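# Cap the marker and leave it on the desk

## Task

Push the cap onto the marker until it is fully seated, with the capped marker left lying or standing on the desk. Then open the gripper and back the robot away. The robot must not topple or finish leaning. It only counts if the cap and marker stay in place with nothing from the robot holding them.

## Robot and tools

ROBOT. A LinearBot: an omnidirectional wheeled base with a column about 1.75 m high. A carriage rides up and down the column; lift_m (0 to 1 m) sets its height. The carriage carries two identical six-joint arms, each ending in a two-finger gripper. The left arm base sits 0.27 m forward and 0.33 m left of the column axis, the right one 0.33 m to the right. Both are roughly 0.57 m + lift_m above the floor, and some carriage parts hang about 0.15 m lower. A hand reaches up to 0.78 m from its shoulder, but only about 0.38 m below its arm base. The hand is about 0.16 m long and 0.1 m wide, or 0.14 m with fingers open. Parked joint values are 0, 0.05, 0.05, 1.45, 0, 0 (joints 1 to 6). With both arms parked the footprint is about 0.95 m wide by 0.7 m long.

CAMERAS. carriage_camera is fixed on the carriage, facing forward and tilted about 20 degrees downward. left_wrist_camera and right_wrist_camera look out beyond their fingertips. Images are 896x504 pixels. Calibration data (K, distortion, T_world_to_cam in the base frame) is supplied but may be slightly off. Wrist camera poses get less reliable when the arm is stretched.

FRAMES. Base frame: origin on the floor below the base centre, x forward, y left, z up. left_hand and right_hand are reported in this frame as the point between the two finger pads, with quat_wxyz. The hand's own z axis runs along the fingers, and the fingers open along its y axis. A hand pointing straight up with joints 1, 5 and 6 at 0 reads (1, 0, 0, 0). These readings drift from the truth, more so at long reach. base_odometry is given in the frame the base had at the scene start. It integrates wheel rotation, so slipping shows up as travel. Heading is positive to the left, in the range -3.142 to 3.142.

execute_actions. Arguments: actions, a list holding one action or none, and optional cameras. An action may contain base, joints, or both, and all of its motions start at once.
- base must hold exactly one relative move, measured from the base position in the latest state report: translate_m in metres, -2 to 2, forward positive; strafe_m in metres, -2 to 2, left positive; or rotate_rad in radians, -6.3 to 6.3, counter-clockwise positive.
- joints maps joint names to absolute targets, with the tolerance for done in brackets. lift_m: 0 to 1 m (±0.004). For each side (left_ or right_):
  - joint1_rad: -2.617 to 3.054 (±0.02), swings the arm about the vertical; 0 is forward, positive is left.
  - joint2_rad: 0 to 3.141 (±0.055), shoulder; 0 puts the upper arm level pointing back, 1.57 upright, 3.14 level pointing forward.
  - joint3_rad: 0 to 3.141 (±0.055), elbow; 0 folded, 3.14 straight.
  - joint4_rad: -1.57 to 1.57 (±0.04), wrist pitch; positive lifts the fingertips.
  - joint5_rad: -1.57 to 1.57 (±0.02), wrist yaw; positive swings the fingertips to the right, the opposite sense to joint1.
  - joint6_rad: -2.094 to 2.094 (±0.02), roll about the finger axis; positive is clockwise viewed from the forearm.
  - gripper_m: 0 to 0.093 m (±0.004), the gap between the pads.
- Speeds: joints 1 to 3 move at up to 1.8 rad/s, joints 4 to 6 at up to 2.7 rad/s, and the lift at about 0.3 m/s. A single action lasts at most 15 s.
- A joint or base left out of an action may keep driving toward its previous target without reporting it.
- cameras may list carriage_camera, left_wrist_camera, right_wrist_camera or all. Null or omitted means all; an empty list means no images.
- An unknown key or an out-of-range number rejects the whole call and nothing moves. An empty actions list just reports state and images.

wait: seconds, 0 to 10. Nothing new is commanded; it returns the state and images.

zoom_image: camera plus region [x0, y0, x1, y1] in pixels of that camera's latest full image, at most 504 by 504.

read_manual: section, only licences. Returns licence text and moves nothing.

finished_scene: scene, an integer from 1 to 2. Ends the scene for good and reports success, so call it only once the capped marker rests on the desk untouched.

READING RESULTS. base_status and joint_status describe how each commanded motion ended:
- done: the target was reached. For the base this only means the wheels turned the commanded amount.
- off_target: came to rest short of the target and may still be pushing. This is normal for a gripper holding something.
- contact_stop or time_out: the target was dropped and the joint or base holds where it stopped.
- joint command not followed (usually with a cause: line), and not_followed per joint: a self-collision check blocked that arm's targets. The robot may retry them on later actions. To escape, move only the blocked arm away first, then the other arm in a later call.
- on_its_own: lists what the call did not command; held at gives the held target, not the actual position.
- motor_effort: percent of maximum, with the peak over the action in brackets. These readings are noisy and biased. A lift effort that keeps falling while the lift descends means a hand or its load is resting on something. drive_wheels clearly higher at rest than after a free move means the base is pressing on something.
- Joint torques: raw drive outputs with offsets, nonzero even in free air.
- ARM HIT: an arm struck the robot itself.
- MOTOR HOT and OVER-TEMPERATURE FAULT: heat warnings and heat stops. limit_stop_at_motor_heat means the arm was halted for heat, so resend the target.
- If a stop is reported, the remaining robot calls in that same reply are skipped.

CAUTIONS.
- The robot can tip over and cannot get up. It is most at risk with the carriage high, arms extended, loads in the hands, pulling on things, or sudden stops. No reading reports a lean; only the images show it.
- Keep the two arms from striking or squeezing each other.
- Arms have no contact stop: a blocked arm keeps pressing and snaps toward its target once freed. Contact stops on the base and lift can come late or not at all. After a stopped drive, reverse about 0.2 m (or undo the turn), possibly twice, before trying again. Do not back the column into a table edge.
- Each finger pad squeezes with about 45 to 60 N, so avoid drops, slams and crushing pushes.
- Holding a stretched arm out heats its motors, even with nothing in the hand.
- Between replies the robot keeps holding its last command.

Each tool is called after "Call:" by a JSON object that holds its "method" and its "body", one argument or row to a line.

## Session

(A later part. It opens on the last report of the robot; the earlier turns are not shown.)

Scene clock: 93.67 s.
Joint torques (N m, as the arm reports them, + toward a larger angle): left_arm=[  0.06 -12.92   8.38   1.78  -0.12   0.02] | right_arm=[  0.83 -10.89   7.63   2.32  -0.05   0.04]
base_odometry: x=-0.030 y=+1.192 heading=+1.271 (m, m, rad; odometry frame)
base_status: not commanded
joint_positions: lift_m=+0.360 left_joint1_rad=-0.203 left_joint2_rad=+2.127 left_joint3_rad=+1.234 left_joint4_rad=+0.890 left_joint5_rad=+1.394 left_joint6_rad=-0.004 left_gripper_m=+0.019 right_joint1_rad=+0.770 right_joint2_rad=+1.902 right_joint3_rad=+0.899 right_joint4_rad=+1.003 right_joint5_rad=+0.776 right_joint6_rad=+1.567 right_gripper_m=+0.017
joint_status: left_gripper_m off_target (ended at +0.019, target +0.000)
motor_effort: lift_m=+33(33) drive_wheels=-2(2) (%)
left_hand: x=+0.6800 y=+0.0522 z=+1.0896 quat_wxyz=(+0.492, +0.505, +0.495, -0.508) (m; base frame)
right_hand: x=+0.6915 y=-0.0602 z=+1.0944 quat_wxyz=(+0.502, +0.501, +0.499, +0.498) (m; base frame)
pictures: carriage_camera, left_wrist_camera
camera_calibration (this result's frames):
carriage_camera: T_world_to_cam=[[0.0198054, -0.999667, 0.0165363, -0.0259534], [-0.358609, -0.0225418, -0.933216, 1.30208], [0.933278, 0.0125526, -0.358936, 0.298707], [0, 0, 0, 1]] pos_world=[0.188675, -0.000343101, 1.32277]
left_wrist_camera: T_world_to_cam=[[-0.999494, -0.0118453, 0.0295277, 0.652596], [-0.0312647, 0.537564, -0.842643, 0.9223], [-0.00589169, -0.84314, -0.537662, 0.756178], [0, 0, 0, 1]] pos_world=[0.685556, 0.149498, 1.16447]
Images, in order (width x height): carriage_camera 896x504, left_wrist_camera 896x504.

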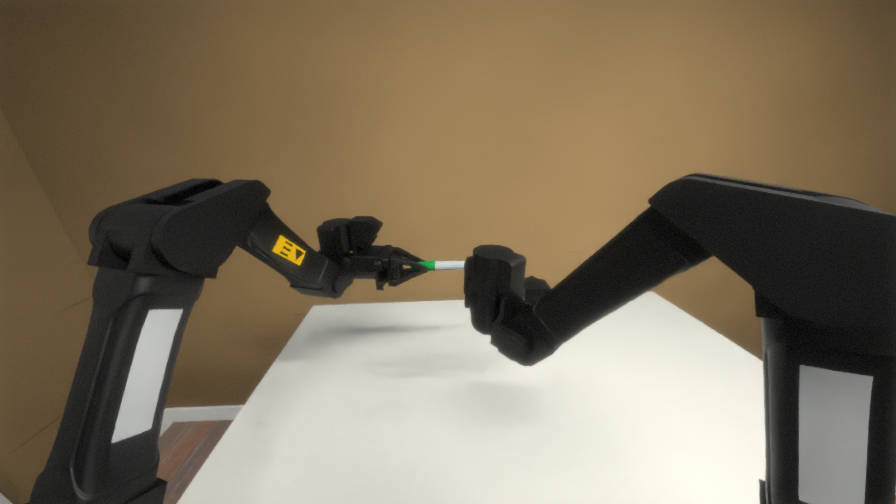

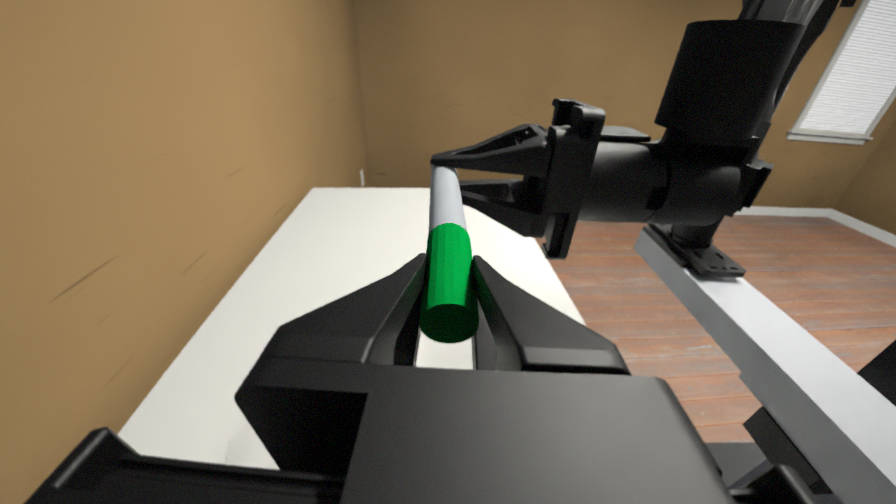

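Call:
{"method": "execute_actions", "body": {
  "actions": [
    {"joints":{"left_joint1_rad":-0.36,"right_joint1_rad":0.91,"right_joint5_rad":0.36,"right_joint3_rad":0.93}}
  ]
}}

Call:
{"method": "zoom_image", "body": {
  "camera": "carriage_camera",
  "region": [400,240,480,290]
}}

Scene clock: 96.27 s.
Joint torques (N m, as the arm reports them, + toward a larger angle): left_arm=[ -9.38 -12.92   8.39   1.81   0.     0.04] | right_arm=[ 11.12 -10.87   9.67   2.37  -4.55   0.09]
base_odometry: x=-0.030 y=+1.192 heading=+1.271 (m, m, rad; odometry frame)
base_status: not commanded
joint_positions: lift_m=+0.360 left_joint1_rad=-0.216 left_joint2_rad=+2.127 left_joint3_rad=+1.234 left_joint4_rad=+0.890 left_joint5_rad=+1.380 left_joint6_rad=-0.004 left_gripper_m=+0.019 right_joint1_rad=+0.776 right_joint2_rad=+1.902 right_joint3_rad=+0.904 right_joint4_rad=+0.999 right_joint5_rad=+0.770 right_joint6_rad=+1.563 right_gripper_m=+0.017
joint_status: left_joint1_rad off_target (ended at -0.216, target -0.360); right_joint1_rad off_target (ended at +0.776, target +0.910); right_joint5_rad off_target (ended at +0.770, target +0.360); the others done
motor_effort: lift_m=+33(33) drive_wheels=-2(1) (%)
left_hand: x=+0.6787 y=+0.0464 z=+1.0896 quat_wxyz=(+0.492, +0.505, +0.495, -0.508) (m; base frame)
right_hand: x=+0.6905 y=-0.0562 z=+1.0953 quat_wxyz=(+0.501, +0.497, +0.503, +0.500) (m; base frame)
pictures: carriage_camera, left_wrist_camera, right_wrist_camera
camera_calibration (this result's frames):
carriage_camera: T_world_to_cam=[[0.0198054, -0.999667, 0.0165363, -0.0259534], [-0.358609, -0.0225418, -0.933216, 1.30208], [0.933278, 0.0125526, -0.358936, 0.298707], [0, 0, 0, 1]] pos_world=[0.188675, -0.000343101, 1.32277]
left_wrist_camera: T_world_to_cam=[[-0.999494, -0.0118464, 0.0295188, 0.651299], [-0.0312576, 0.537597, -0.842622, 0.925358], [-0.00588721, -0.843118, -0.537696, 0.751287], [0, 0, 0, 1]] pos_world=[0.684316, 0.143669, 1.16447]
right_wrist_camera: T_world_to_cam=[[-0.0326432, -0.00356322, -0.999461, 1.11292], [-0.613737, 0.789322, 0.0172311, 0.451341], [0.788835, 0.613969, -0.0279529, -0.353211], [0, 0, 0, 1]] pos_world=[0.59196, -0.135428, 1.09467]
Images, in order (width x height): carriage_camera 896x504, left_wrist_camera 896x504, right_wrist_camera 896x504.

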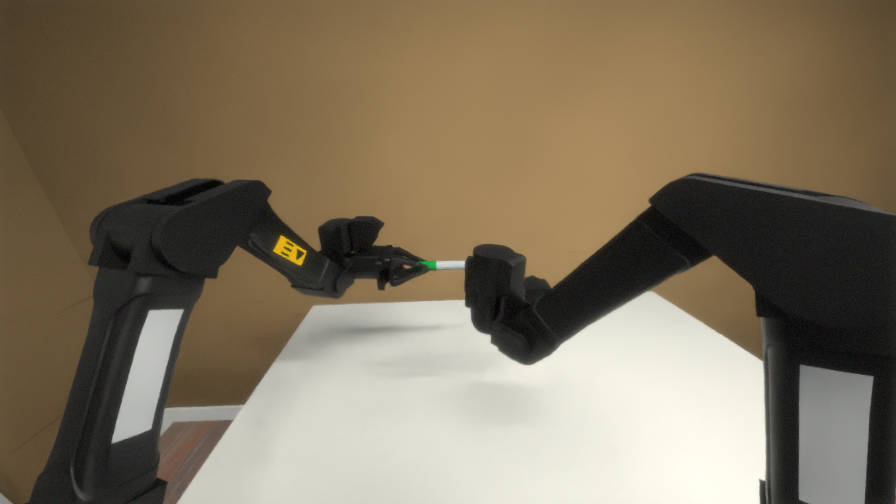

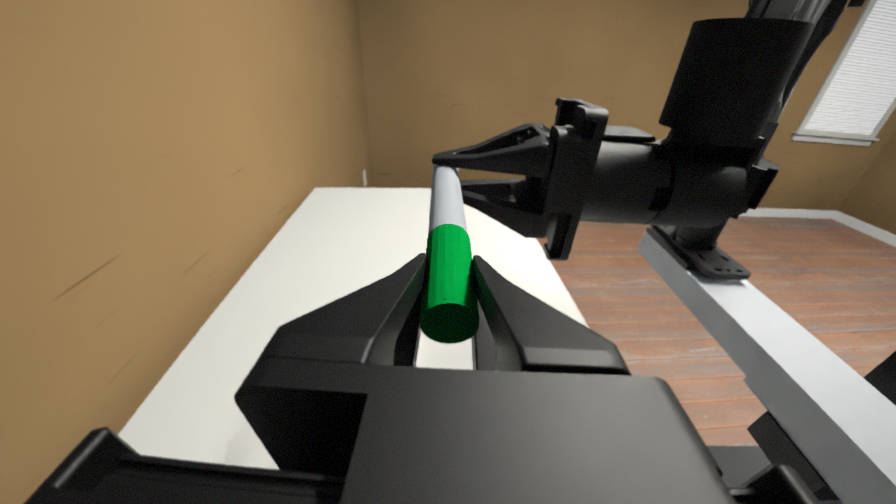

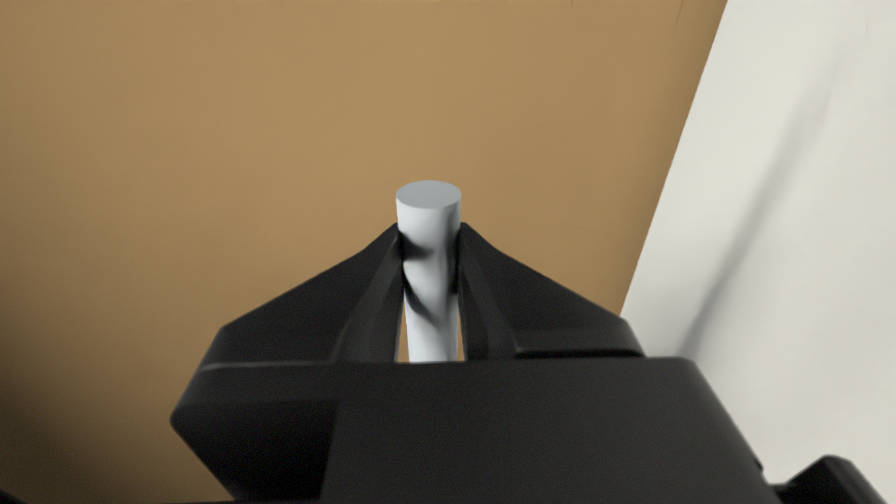

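Region (400, 240, 480, 290) of carriage_camera's 896x504 image, scaled by 6.300, with more detail than that image has; it fills the top 315 rows of this view, and the rest is white.

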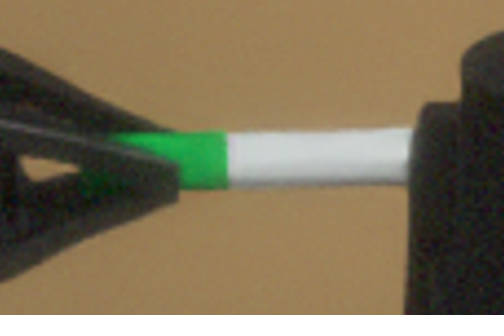

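Looks flush. Verify with a light pull.

Call:
{"method": "execute_actions", "body": {
  "actions": [
    {"joints":{"left_joint1_rad":-0.185,"right_joint1_rad":0.76,"right_joint5_rad":0.8,"right_joint3_rad":0.9}}
  ],
  "cameras": ["carriage_camera"]
}}

Call:
{"method": "zoom_image", "body": {
  "camera": "carriage_camera",
  "region": [400,240,480,290]
}}

Scene clock: 99.27 s.
Joint torques (N m, as the arm reports them, + toward a larger angle): left_arm=[  0.1  -13.03   8.28   1.85  -0.13   0.01] | right_arm=[ -0.03 -10.85   8.05   2.24   0.06   0.03]
base_odometry: x=-0.030 y=+1.192 heading=+1.271 (m, m, rad; odometry frame)
base_status: not commanded
joint_positions: lift_m=+0.360 left_joint1_rad=-0.195 left_joint2_rad=+2.127 left_joint3_rad=+1.234 left_joint4_rad=+0.885 left_joint5_rad=+1.393 left_joint6_rad=-0.004 left_gripper_m=+0.019 right_joint1_rad=+0.761 right_joint2_rad=+1.902 right_joint3_rad=+0.893 right_joint4_rad=+1.008 right_joint5_rad=+0.796 right_joint6_rad=+1.569 right_gripper_m=+0.017
joint_status: all done
motor_effort: lift_m=+33(33) drive_wheels=+1(1) (%)
left_hand: x=+0.6823 y=+0.0556 z=+1.0890 quat_wxyz=(+0.493, +0.502, +0.499, -0.507) (m; base frame)
right_hand: x=+0.6929 y=-0.0682 z=+1.0931 quat_wxyz=(+0.509, +0.508, +0.492, +0.491) (m; base frame)
pictures: carriage_camera
camera_calibration (this result's frames):
carriage_camera: T_world_to_cam=[[0.0198054, -0.999667, 0.0165363, -0.0259534], [-0.358609, -0.0225418, -0.933216, 1.30208], [0.933278, 0.0125526, -0.358936, 0.298707], [0, 0, 0, 1]] pos_world=[0.188675, -0.000343101, 1.32277]
Images, in order (width x height): carriage_camera 896x504.

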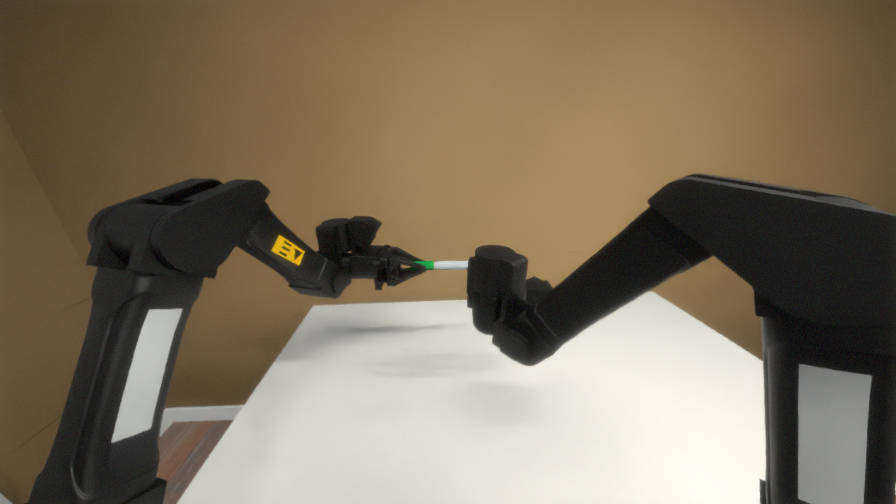

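Region (400, 240, 480, 290) of carriage_camera's 896x504 image, scaled by 6.300, with more detail than that image has; it fills the top 315 rows of this view, and the rest is white.

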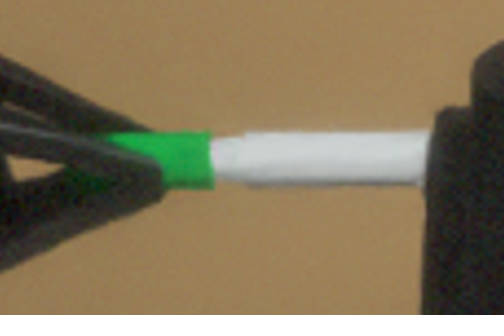

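Not snapped yet; more force.

Call:
{"method": "execute_actions", "body": {
  "actions": [
    {"joints":{"left_joint1_rad":-0.435,"left_joint5_rad":1.37,"right_joint1_rad":0.98,"right_joint5_rad":0.15,"right_joint3_rad":0.95,"right_joint2_rad":1.92}}
  ]
}}

Call:
{"method": "execute_actions", "body": {
  "actions": [
    {"joints":{"left_joint1_rad":-0.185,"left_joint5_rad":1.38,"right_joint1_rad":0.76,"right_joint5_rad":0.8,"right_joint3_rad":0.9,"right_joint2_rad":1.9}}
  ],
  "cameras": ["carriage_camera"]
}}

Call:
{"method": "zoom_image", "body": {
  "camera": "carriage_camera",
  "region": [400,240,480,290]
}}

Scene clock: 103.10 s.
Joint torques (N m, as the arm reports them, + toward a larger angle): left_arm=[-13.07 -13.     8.32   1.85  -0.06   0.02] | right_arm=[15.35 -9.63 10.7   2.37 -5.81  0.1 ]
base_odometry: x=-0.030 y=+1.192 heading=+1.271 (m, m, rad; odometry frame)
base_status: not commanded
joint_positions: lift_m=+0.360 left_joint1_rad=-0.226 left_joint2_rad=+2.126 left_joint3_rad=+1.234 left_joint4_rad=+0.887 left_joint5_rad=+1.366 left_joint6_rad=-0.004 left_gripper_m=+0.019 right_joint1_rad=+0.794 right_joint2_rad=+1.906 right_joint3_rad=+0.911 right_joint4_rad=+0.995 right_joint5_rad=+0.831 right_joint6_rad=+1.560 right_gripper_m=+0.017
joint_status: left_joint1_rad off_target (ended at -0.226, target -0.435); right_joint1_rad off_target (ended at +0.794, target +0.980); right_joint5_rad off_target (ended at +0.830, target +0.150); the others done
motor_effort: lift_m=+32(33) drive_wheels=+1(1) (%)
left_hand: x=+0.6785 y=+0.0422 z=+1.0894 quat_wxyz=(+0.492, +0.503, +0.497, -0.507) (m; base frame)
right_hand: x=+0.6870 y=-0.0579 z=+1.0953 quat_wxyz=(+0.512, +0.507, +0.493, +0.488) (m; base frame)
pictures: carriage_camera, left_wrist_camera, right_wrist_camera
camera_calibration (this result's frames):
carriage_camera: T_world_to_cam=[[0.0198054, -0.999667, 0.0165363, -0.0259534], [-0.358609, -0.0225418, -0.933216, 1.30208], [0.933278, 0.0125526, -0.358936, 0.298707], [0, 0, 0, 1]] pos_world=[0.188675, -0.000343101, 1.32277]
left_wrist_camera: T_world_to_cam=[[-0.999361, -0.0164385, 0.0317295, 0.648763], [-0.0355893, 0.537917, -0.842247, 0.930024], [-0.00322255, -0.842838, -0.538158, 0.746353], [0, 0, 0, 1]] pos_world=[0.683852, 0.139443, 1.16438]
right_wrist_camera: T_world_to_cam=[[-0.0334537, -0.00571517, -0.999424, 1.11324], [-0.579451, 0.814874, 0.0147361, 0.431194], [0.81432, 0.579611, -0.0305722, -0.366016], [0, 0, 0, 1]] pos_world=[0.585151, -0.132859, 1.09505]
Images, in order (width x height): carriage_camera 896x504, left_wrist_camera 896x504, right_wrist_camera 896x504.

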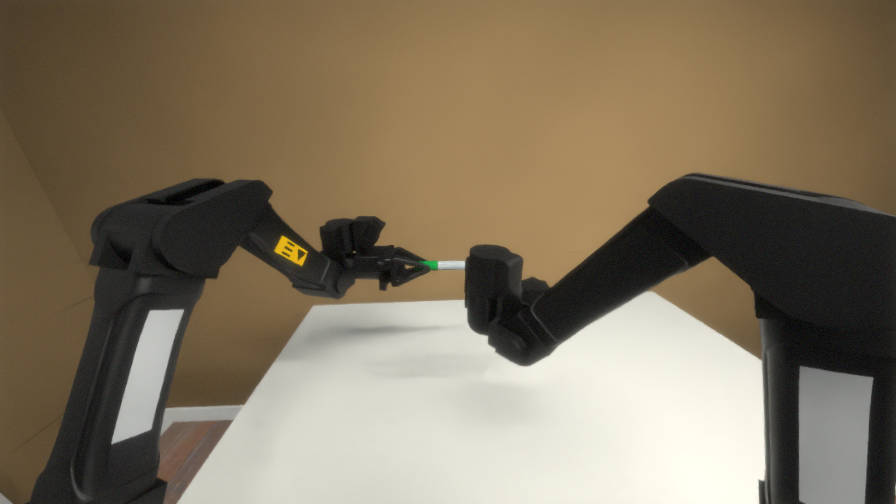

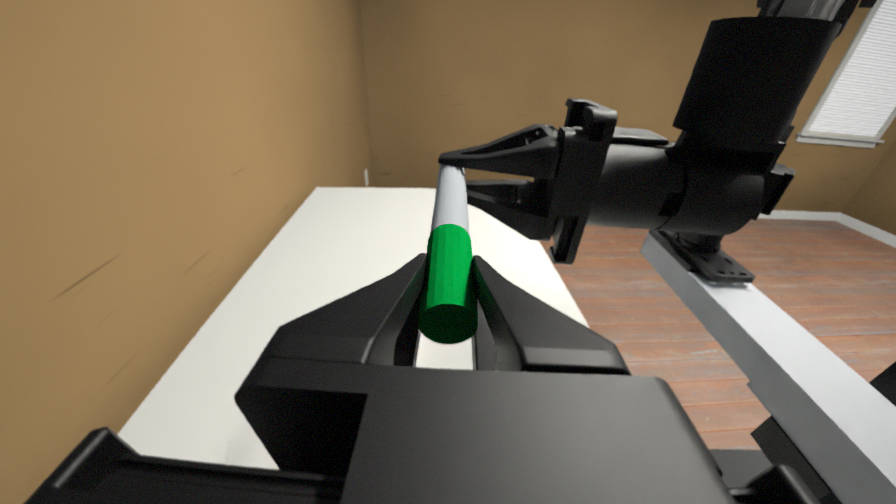

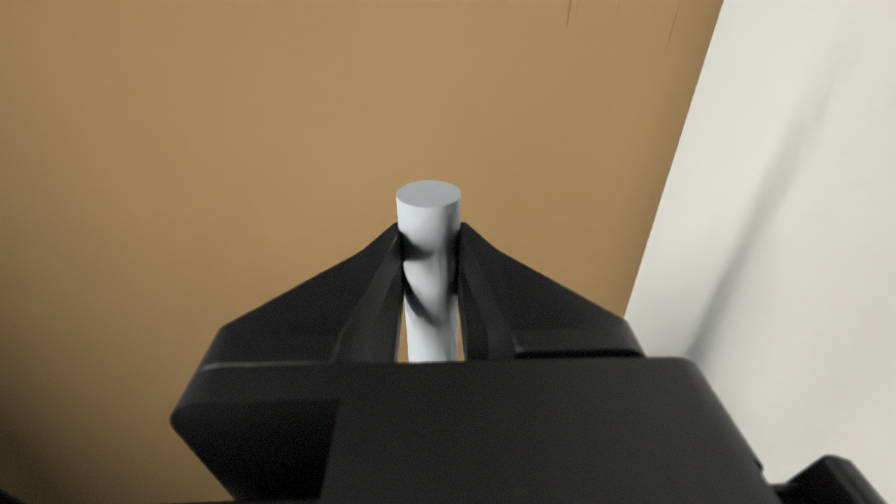

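Scene clock: 104.30 s.
Joint torques (N m, as the arm reports them, + toward a larger angle): left_arm=[  0.19 -12.83   8.36   1.85  -0.14   0.01] | right_arm=[ 0.72 -9.63  8.74  2.35  0.04  0.06]
base_odometry: x=-0.030 y=+1.192 heading=+1.271 (m, m, rad; odometry frame)
base_status: not commanded
joint_positions: lift_m=+0.360 left_joint1_rad=-0.196 left_joint2_rad=+2.126 left_joint3_rad=+1.234 left_joint4_rad=+0.885 left_joint5_rad=+1.385 left_joint6_rad=-0.004 left_gripper_m=+0.019 right_joint1_rad=+0.752 right_joint2_rad=+1.889 right_joint3_rad=+0.885 right_joint4_rad=+1.002 right_joint5_rad=+0.798 right_joint6_rad=+1.565 right_gripper_m=+0.017
joint_status: all done
motor_effort: lift_m=+33(33) drive_wheels=+1(2) (%)
left_hand: x=+0.6833 y=+0.0551 z=+1.0892 quat_wxyz=(+0.494, +0.500, +0.501, -0.505) (m; base frame)
right_hand: x=+0.6933 y=-0.0740 z=+1.0950 quat_wxyz=(+0.513, +0.510, +0.490, +0.487) (m; base frame)
pictures: carriage_camera
camera_calibration (this result's frames):
carriage_camera: T_world_to_cam=[[0.0198054, -0.999667, 0.0165363, -0.0259534], [-0.358609, -0.0225418, -0.933216, 1.30208], [0.933278, 0.0125526, -0.358936, 0.298707], [0, 0, 0, 1]] pos_world=[0.188675, -0.000343101, 1.32277]
Images, in order (width x height): carriage_camera 896x504.

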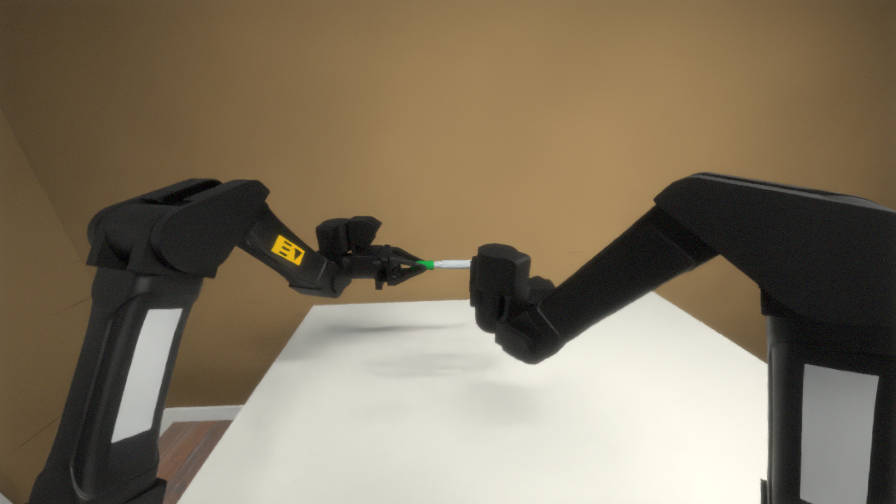

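Region (400, 240, 480, 290) of carriage_camera's 896x504 image, scaled by 6.300, with more detail than that image has; it fills the top 315 rows of this view, and the rest is white.

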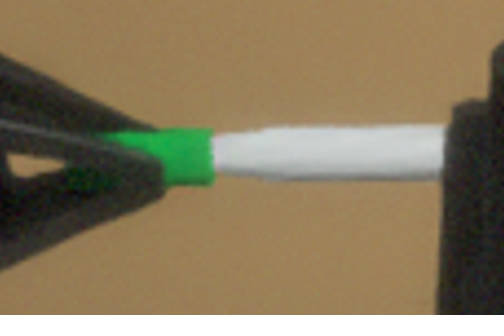

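Call:
{"method": "execute_actions", "body": {
  "actions": [
    {"joints":{"left_joint1_rad":-0.215,"right_joint1_rad":0.78,"right_joint5_rad":0.76,"right_joint3_rad":0.91,"right_joint2_rad":1.905}}
  ],
  "cameras": []
}}

Call:
{"method": "execute_actions", "body": {
  "actions": [
    {"joints":{"right_gripper_m":0.045}}
  ]
}}

Scene clock: 106.43 s.
Joint torques (N m, as the arm reports them, + toward a larger angle): left_arm=[ -1.08 -12.99   8.32   1.83  -0.19   0.02] | right_arm=[ 0.92 -9.29  9.22  2.39 -0.17  0.08]
base_odometry: x=-0.030 y=+1.192 heading=+1.271 (m, m, rad; odometry frame)
base_status: not commanded
joint_positions: lift_m=+0.360 left_joint1_rad=-0.205 left_joint2_rad=+2.126 left_joint3_rad=+1.234 left_joint4_rad=+0.886 left_joint5_rad=+1.388 left_joint6_rad=-0.004 left_gripper_m=+0.019 right_joint1_rad=+0.768 right_joint2_rad=+1.889 right_joint3_rad=+0.891 right_joint4_rad=+0.996 right_joint5_rad=+0.776 right_joint6_rad=+1.564 right_gripper_m=+0.017
joint_status: all done
motor_effort: lift_m=+33(33) drive_wheels=+1(1) (%)
left_hand: x=+0.6803 y=+0.0513 z=+1.0894 quat_wxyz=(+0.492, +0.504, +0.497, -0.508) (m; base frame)
right_hand: x=+0.6902 y=-0.0626 z=+1.0961 quat_wxyz=(+0.504, +0.500, +0.500, +0.496) (m; base frame)
pictures: none
No camera images: the call's "cameras" was empty. Leave "cameras" out to get every camera's image.

Scene clock: 107.03 s.
Joint torques (N m, as the arm reports them, + toward a larger angle): left_arm=[ -1.08 -12.88   8.34   1.84  -0.18   0.03] | right_arm=[ 0.87 -9.32  9.14  2.42 -0.1   0.08]
base_odometry: x=-0.030 y=+1.192 heading=+1.271 (m, m, rad; odometry frame)
base_status: not commanded
joint_positions: lift_m=+0.360 left_joint1_rad=-0.205 left_joint2_rad=+2.126 left_joint3_rad=+1.234 left_joint4_rad=+0.886 left_joint5_rad=+1.387 left_joint6_rad=-0.004 left_gripper_m=+0.019 right_joint1_rad=+0.770 right_joint2_rad=+1.889 right_joint3_rad=+0.891 right_joint4_rad=+0.996 right_joint5_rad=+0.770 right_joint6_rad=+1.564 right_gripper_m=+0.045
joint_status: all done
motor_effort: lift_m=+33(33) drive_wheels=+1(1) (%)
left_hand: x=+0.6804 y=+0.0511 z=+1.0894 quat_wxyz=(+0.492, +0.503, +0.497, -0.507) (m; base frame)
right_hand: x=+0.6899 y=-0.0610 z=+1.0961 quat_wxyz=(+0.502, +0.498, +0.502, +0.498) (m; base frame)
pictures: carriage_camera, left_wrist_camera, right_wrist_camera
camera_calibration (this result's frames):
carriage_camera: T_world_to_cam=[[0.0198054, -0.999667, 0.0165363, -0.0259534], [-0.358609, -0.0225418, -0.933216, 1.30208], [0.933278, 0.0125526, -0.358936, 0.298707], [0, 0, 0, 1]] pos_world=[0.188675, -0.000343101, 1.32277]
left_wrist_camera: T_world_to_cam=[[-0.999343, -0.0160591, 0.0324992, 0.649921], [-0.0360336, 0.537969, -0.842194, 0.9255], [-0.00395868, -0.842812, -0.538194, 0.754357], [0, 0, 0, 1]] pos_world=[0.68583, 0.148327, 1.16432]
right_wrist_camera: T_world_to_cam=[[-0.0343064, -0.00419369, -0.999403, 1.1147], [-0.608879, 0.793068, 0.0175731, 0.4512], [0.792521, 0.609119, -0.0297607, -0.350556], [0, 0, 0, 1]] pos_world=[0.590791, -0.139627, 1.09567]
Images, in order (width x height): carriage_camera 896x504, left_wrist_camera 896x504, right_wrist_camera 896x504.

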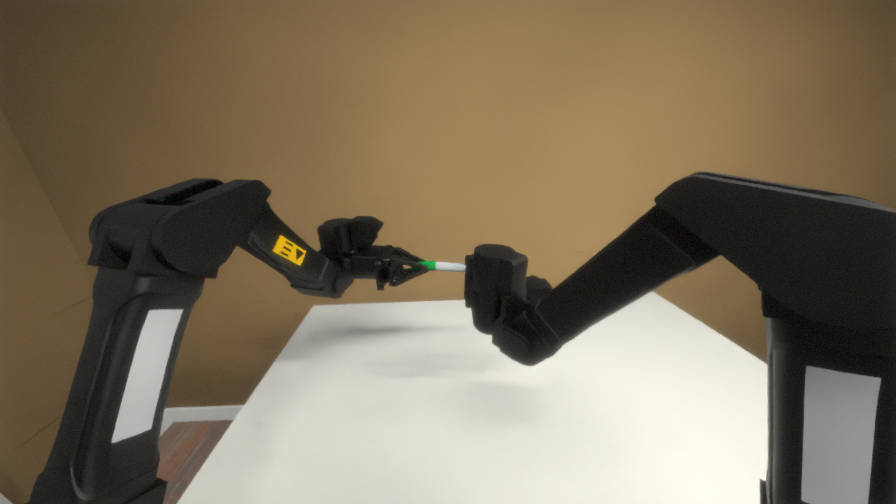

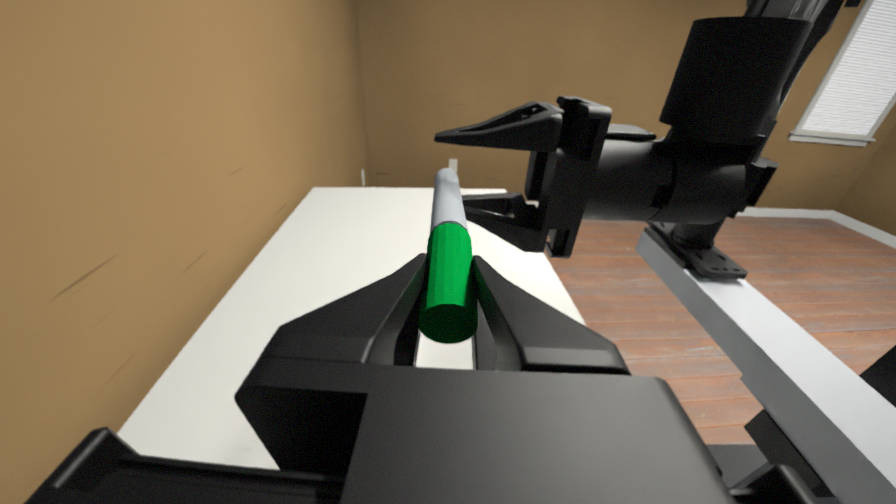

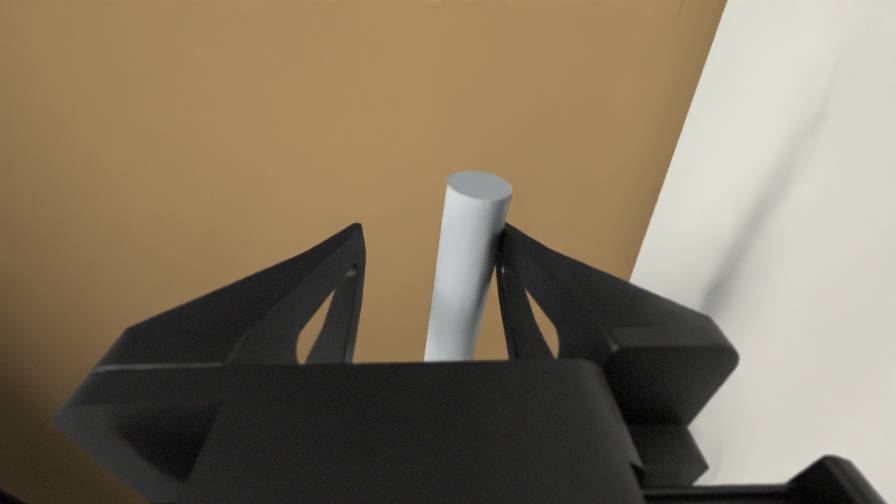

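Call:
{"method": "execute_actions", "body": {
  "actions": [
    {"joints":{"right_gripper_m":0.024,"right_joint1_rad":0.42,"right_joint2_rad":1.83,"right_joint3_rad":0.81,"right_joint4_rad":1.02,"right_joint5_rad":-0.37}}
  ]
}}

Scene clock: 112.43 s.
Joint torques (N m, as the arm reports them, + toward a larger angle): left_arm=[ -1.08 -12.97   8.41   1.81  -0.16   0.02] | right_arm=[  0.48 -11.16   6.4    2.75  -0.08   0.08]
base_odometry: x=-0.030 y=+1.192 heading=+1.271 (m, m, rad; odometry frame)
base_status: not commanded
joint_positions: lift_m=+0.360 left_joint1_rad=-0.206 left_joint2_rad=+2.126 left_joint3_rad=+1.234 left_joint4_rad=+0.886 left_joint5_rad=+1.386 left_joint6_rad=-0.004 left_gripper_m=+0.019 right_joint1_rad=+0.414 right_joint2_rad=+1.840 right_joint3_rad=+0.827 right_joint4_rad=+1.014 right_joint5_rad=-0.362 right_joint6_rad=+1.564 right_gripper_m=+0.024
joint_status: all done
motor_effort: lift_m=+33(33) drive_wheels=-2(2) (%)
left_hand: x=+0.6803 y=+0.0506 z=+1.0894 quat_wxyz=(+0.492, +0.503, +0.497, -0.507) (m; base frame)
right_hand: x=+0.6979 y=-0.0521 z=+1.0975 quat_wxyz=(+0.276, +0.271, +0.653, +0.651) (m; base frame)
pictures: carriage_camera, left_wrist_camera, right_wrist_camera
camera_calibration (this result's frames):
carriage_camera: T_world_to_cam=[[0.0198054, -0.999667, 0.0165363, -0.0259534], [-0.358609, -0.0225418, -0.933216, 1.30208], [0.933278, 0.0125526, -0.358936, 0.298707], [0, 0, 0, 1]] pos_world=[0.188675, -0.000343101, 1.32277]
left_wrist_camera: T_world_to_cam=[[-0.999343, -0.0160593, 0.0324977, 0.649814], [-0.0360324, 0.537975, -0.842191, 0.925752], [-0.00395794, -0.842808, -0.5382, 0.753952], [0, 0, 0, 1]] pos_world=[0.685728, 0.147841, 1.16432]
right_wrist_camera: T_world_to_cam=[[-0.0202638, -0.0251736, -0.999478, 1.10564], [-0.990176, 0.138842, 0.0165782, 0.682208], [0.138352, 0.989995, -0.0277398, 0.111857], [0, 0, 0, 1]] pos_world=[0.682435, -0.177624, 1.09685]
Images, in order (width x height): carriage_camera 896x504, left_wrist_camera 896x504, right_wrist_camera 896x504.

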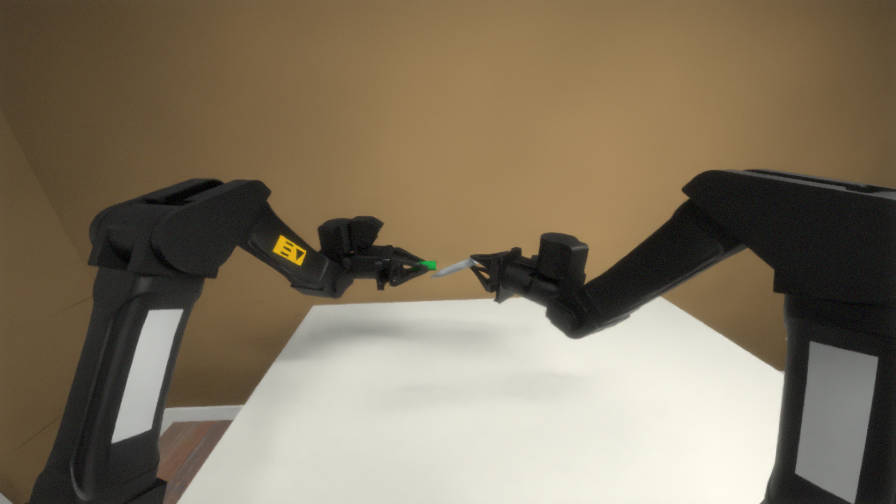

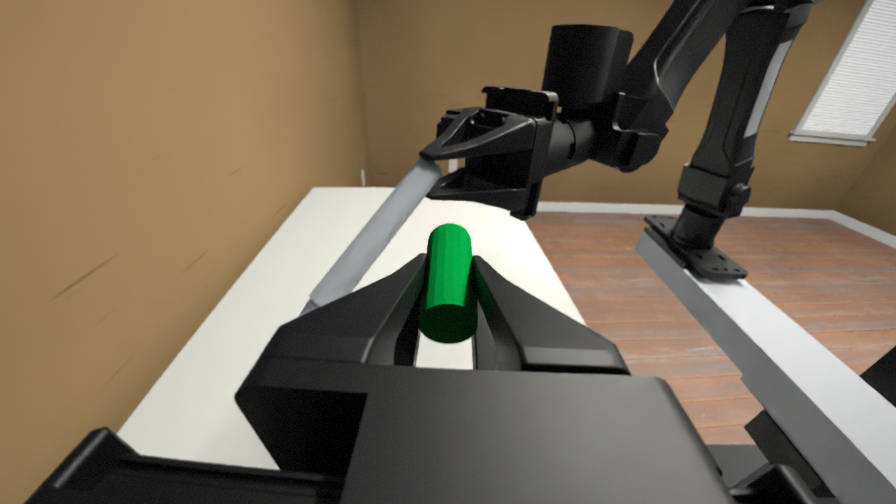

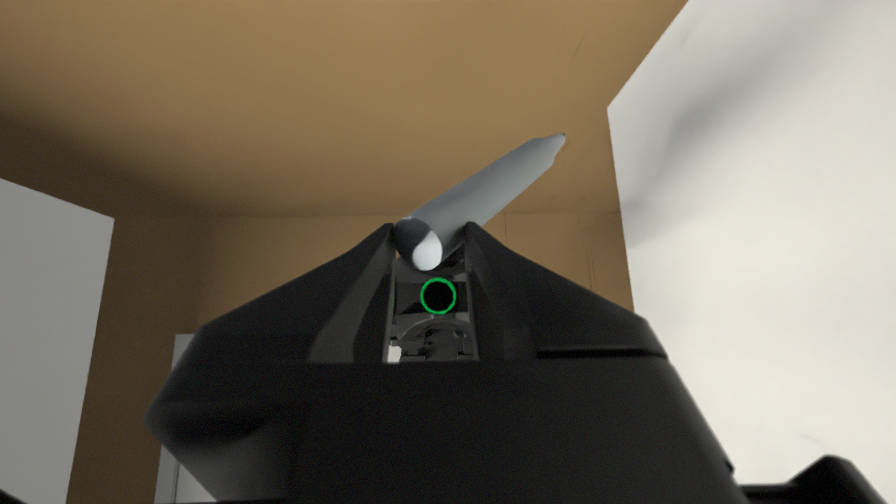

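Call:
{"method": "execute_actions", "body": {
  "actions": [
    {"joints":{"right_gripper_m":0.012,"left_joint1_rad":-0.02,"left_joint5_rad":1.56}}
  ]
}}

Scene clock: 114.13 s.
Joint torques (N m, as the arm reports them, + toward a larger angle): left_arm=[ -0.84 -12.75   8.2    1.67  -0.03   0.03] | right_arm=[  0.52 -11.12   6.37   2.77  -0.07   0.08]
base_odometry: x=-0.030 y=+1.192 heading=+1.271 (m, m, rad; odometry frame)
base_status: not commanded
joint_positions: lift_m=+0.360 left_joint1_rad=-0.012 left_joint2_rad=+2.126 left_joint3_rad=+1.234 left_joint4_rad=+0.886 left_joint5_rad=+1.553 left_joint6_rad=-0.004 left_gripper_m=+0.019 right_joint1_rad=+0.414 right_joint2_rad=+1.840 right_joint3_rad=+0.827 right_joint4_rad=+1.014 right_joint5_rad=-0.362 right_joint6_rad=+1.564 right_gripper_m=+0.016
joint_status: right_gripper_m off_target (ended at +0.016, target +0.012); the others done
motor_effort: lift_m=+33(33) drive_wheels=+1(1) (%)
left_hand: x=+0.6942 y=+0.1341 z=+1.0895 quat_wxyz=(+0.499, +0.496, +0.504, -0.501) (m; base frame)
right_hand: x=+0.6979 y=-0.0521 z=+1.0976 quat_wxyz=(+0.276, +0.271, +0.652, +0.652) (m; base frame)
pictures: carriage_camera, left_wrist_camera, right_wrist_camera
camera_calibration (this result's frames):
carriage_camera: T_world_to_cam=[[0.0198054, -0.999667, 0.0165363, -0.0259534], [-0.358609, -0.0225418, -0.933216, 1.30208], [0.933278, 0.0125526, -0.358936, 0.298707], [0, 0, 0, 1]] pos_world=[0.188675, -0.000343101, 1.32277]
left_wrist_camera: T_world_to_cam=[[-0.998522, -0.0434686, 0.0326362, 0.667995], [-0.0508751, 0.535944, -0.842719, 0.89261], [0.0191406, -0.843134, -0.537363, 0.807599], [0, 0, 0, 1]] pos_world=[0.696961, 0.231562, 1.16439]
right_wrist_camera: T_world_to_cam=[[-0.0201819, -0.0247481, -0.99949, 1.1057], [-0.990177, 0.138834, 0.0165562, 0.682231], [0.138354, 0.990006, -0.0273069, 0.111384], [0, 0, 0, 1]] pos_world=[0.682435, -0.177624, 1.09689]
Images, in order (width x height): carriage_camera 896x504, left_wrist_camera 896x504, right_wrist_camera 896x504.

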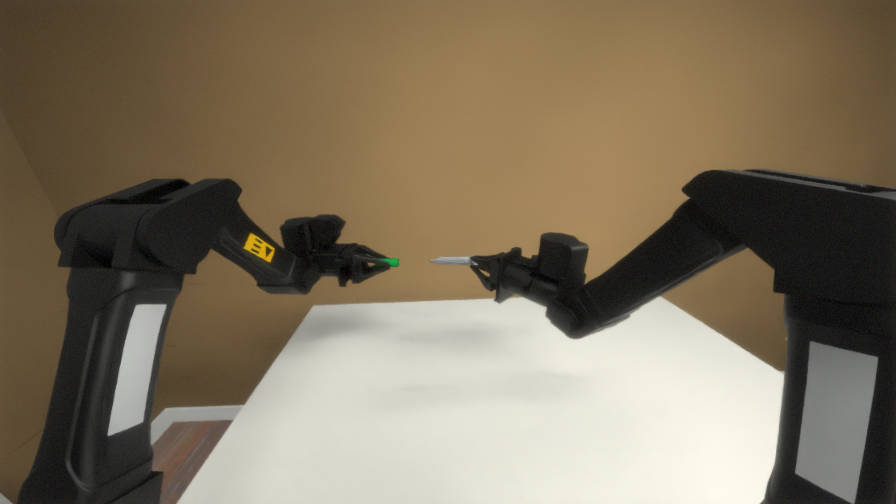

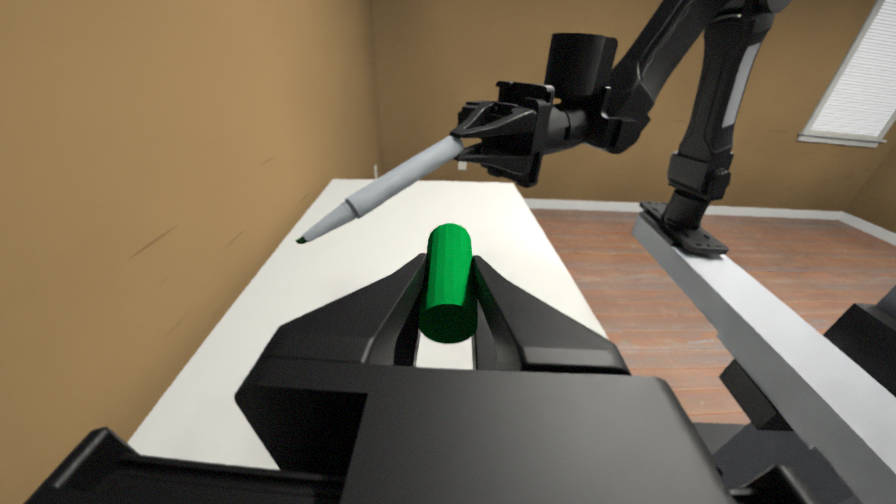

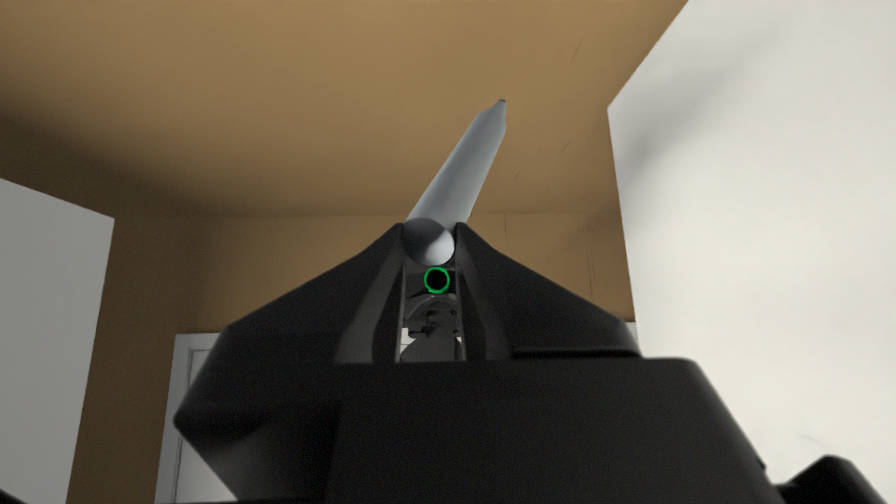

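Call:
{"method": "execute_actions", "body": {
  "actions": [
    {"joints":{"right_gripper_m":0.014,"right_joint1_rad":0.2,"right_joint2_rad":1.2,"right_joint3_rad":1.25,"right_joint4_rad":1.52,"right_joint5_rad":0}}
  ],
  "cameras": ["right_wrist_camera"]
}}

Call:
{"method": "execute_actions", "body": {
  "actions": [
    {"joints":{"right_gripper_m":0.02}}
  ],
  "cameras": ["right_wrist_camera"]
}}

Scene clock: 118.97 s.
Joint torques (N m, as the arm reports them, + toward a larger angle): left_arm=[ -0.99 -12.77   8.13   1.7   -0.05   0.02] | right_arm=[ 0.8  -0.25  5.   -0.58  0.    0.12]
base_odometry: x=-0.030 y=+1.192 heading=+1.271 (m, m, rad; odometry frame)
base_status: not commanded
joint_positions: lift_m=+0.360 left_joint1_rad=-0.012 left_joint2_rad=+2.126 left_joint3_rad=+1.234 left_joint4_rad=+0.886 left_joint5_rad=+1.554 left_joint6_rad=-0.004 left_gripper_m=+0.019 right_joint1_rad=+0.190 right_joint2_rad=+1.183 right_joint3_rad=+1.268 right_joint4_rad=+1.532 right_joint5_rad=-0.007 right_joint6_rad=+1.566 right_gripper_m=+0.016
joint_status: all done
motor_effort: lift_m=+33(33) drive_wheels=-2(1) (%)
left_hand: x=+0.6941 y=+0.1341 z=+1.0895 quat_wxyz=(+0.499, +0.496, +0.504, -0.501) (m; base frame)
right_hand: x=+0.4047 y=-0.2821 z=+1.5892 quat_wxyz=(+0.638, -0.017, -0.015, +0.769) (m; base frame)
pictures: right_wrist_camera
camera_calibration (this result's frames):
right_wrist_camera: T_world_to_cam=[[0.982006, 0.188444, 0.0123619, -0.368068], [-0.141111, 0.775703, -0.61512, 1.25562], [-0.125505, 0.602308, 0.788336, -0.905703], [0, 0, 0, 1]] pos_world=[0.424957, -0.359114, 1.49091]
Images, in order (width x height): right_wrist_camera 896x504.

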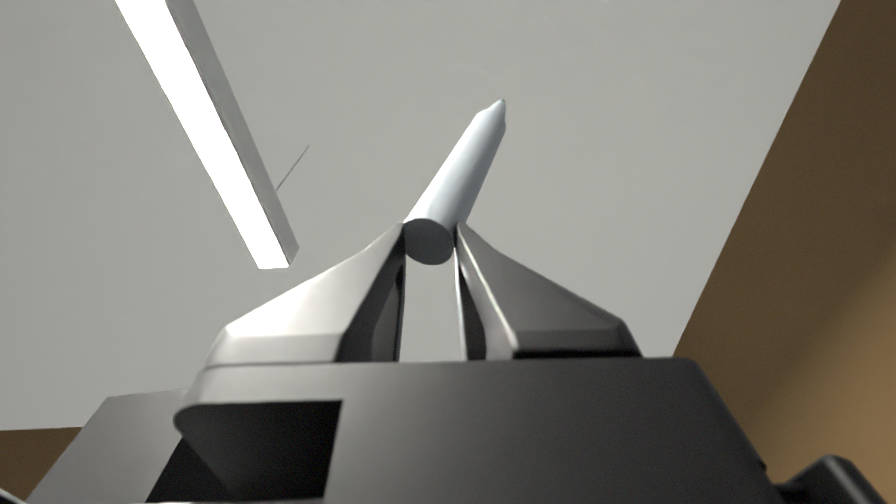

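Scene clock: 119.37 s.
Joint torques (N m, as the arm reports them, + toward a larger angle): left_arm=[ -0.94 -12.77   8.2    1.7   -0.05   0.01] | right_arm=[ 0.79 -0.36  4.98 -0.57  0.    0.12]
base_odometry: x=-0.030 y=+1.192 heading=+1.271 (m, m, rad; odometry frame)
base_status: not commanded
joint_positions: lift_m=+0.360 left_joint1_rad=-0.012 left_joint2_rad=+2.126 left_joint3_rad=+1.234 left_joint4_rad=+0.886 left_joint5_rad=+1.554 left_joint6_rad=-0.004 left_gripper_m=+0.019 right_joint1_rad=+0.190 right_joint2_rad=+1.183 right_joint3_rad=+1.268 right_joint4_rad=+1.531 right_joint5_rad=-0.007 right_joint6_rad=+1.566 right_gripper_m=+0.020
joint_status: all done
motor_effort: lift_m=+33(33) drive_wheels=-2(2) (%)
left_hand: x=+0.6941 y=+0.1341 z=+1.0895 quat_wxyz=(+0.499, +0.496, +0.504, -0.501) (m; base frame)
right_hand: x=+0.4049 y=-0.2821 z=+1.5892 quat_wxyz=(+0.638, -0.017, -0.015, +0.770) (m; base frame)
pictures: right_wrist_camera
camera_calibration (this result's frames):
right_wrist_camera: T_world_to_cam=[[0.982015, 0.188445, 0.011599, -0.367046], [-0.141572, 0.775614, -0.615127, 1.25579], [-0.124914, 0.602422, 0.788343, -0.905926], [0, 0, 0, 1]] pos_world=[0.425067, -0.359093, 1.49091]
Images, in order (width x height): right_wrist_camera 896x504.

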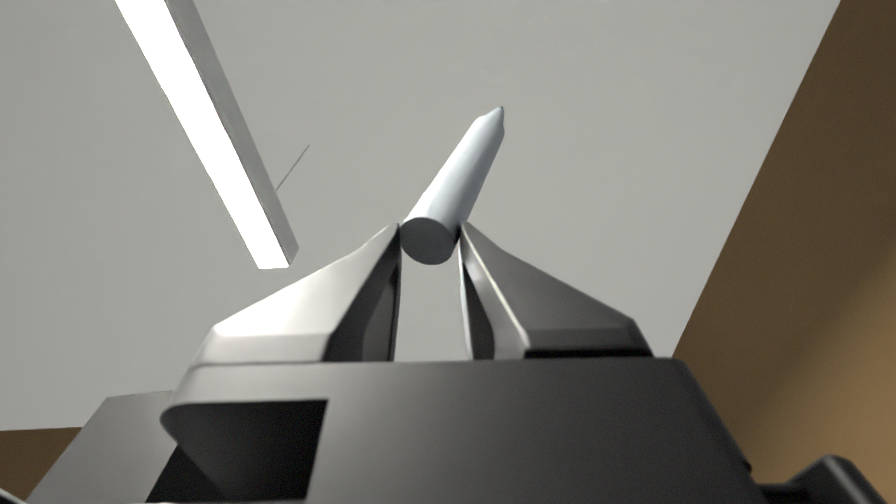

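Wedged; tilt back so the marker is vertical.

Call:
{"method": "execute_actions", "body": {
  "actions": [
    {"joints":{"right_joint3_rad":1.5}}
  ],
  "cameras": ["right_wrist_camera"]
}}

Scene clock: 121.00 s.
Joint torques (N m, as the arm reports them, + toward a larger angle): left_arm=[ -0.84 -12.75   8.27   1.72  -0.05   0.02] | right_arm=[ 0.82 -0.3   5.71 -0.95  0.01  0.14]
base_odometry: x=-0.030 y=+1.192 heading=+1.271 (m, m, rad; odometry frame)
base_status: not commanded
joint_positions: lift_m=+0.360 left_joint1_rad=-0.012 left_joint2_rad=+2.126 left_joint3_rad=+1.234 left_joint4_rad=+0.886 left_joint5_rad=+1.554 left_joint6_rad=-0.004 left_gripper_m=+0.019 right_joint1_rad=+0.190 right_joint2_rad=+1.195 right_joint3_rad=+1.495 right_joint4_rad=+1.520 right_joint5_rad=-0.007 right_joint6_rad=+1.566 right_gripper_m=+0.020
joint_status: all done
motor_effort: lift_m=+33(33) drive_wheels=-2(2) (%)
left_hand: x=+0.6941 y=+0.1341 z=+1.0895 quat_wxyz=(+0.499, +0.496, +0.504, -0.501) (m; base frame)
right_hand: x=+0.3366 y=-0.2953 z=+1.6323 quat_wxyz=(+0.634, -0.082, -0.094, +0.763) (m; base frame)
pictures: right_wrist_camera
camera_calibration (this result's frames):
right_wrist_camera: T_world_to_cam=[[0.959249, 0.184056, 0.214393, -0.622621], [-0.0190892, 0.799227, -0.600727, 1.22505], [-0.281916, 0.572154, 0.770171, -0.866877], [0, 0, 0, 1]] pos_world=[0.376248, -0.368505, 1.53705]
Images, in order (width x height): right_wrist_camera 896x504.

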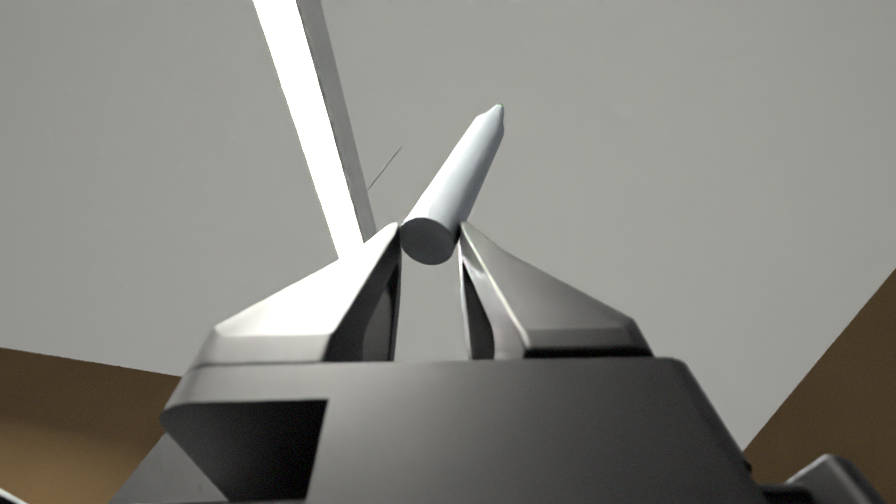

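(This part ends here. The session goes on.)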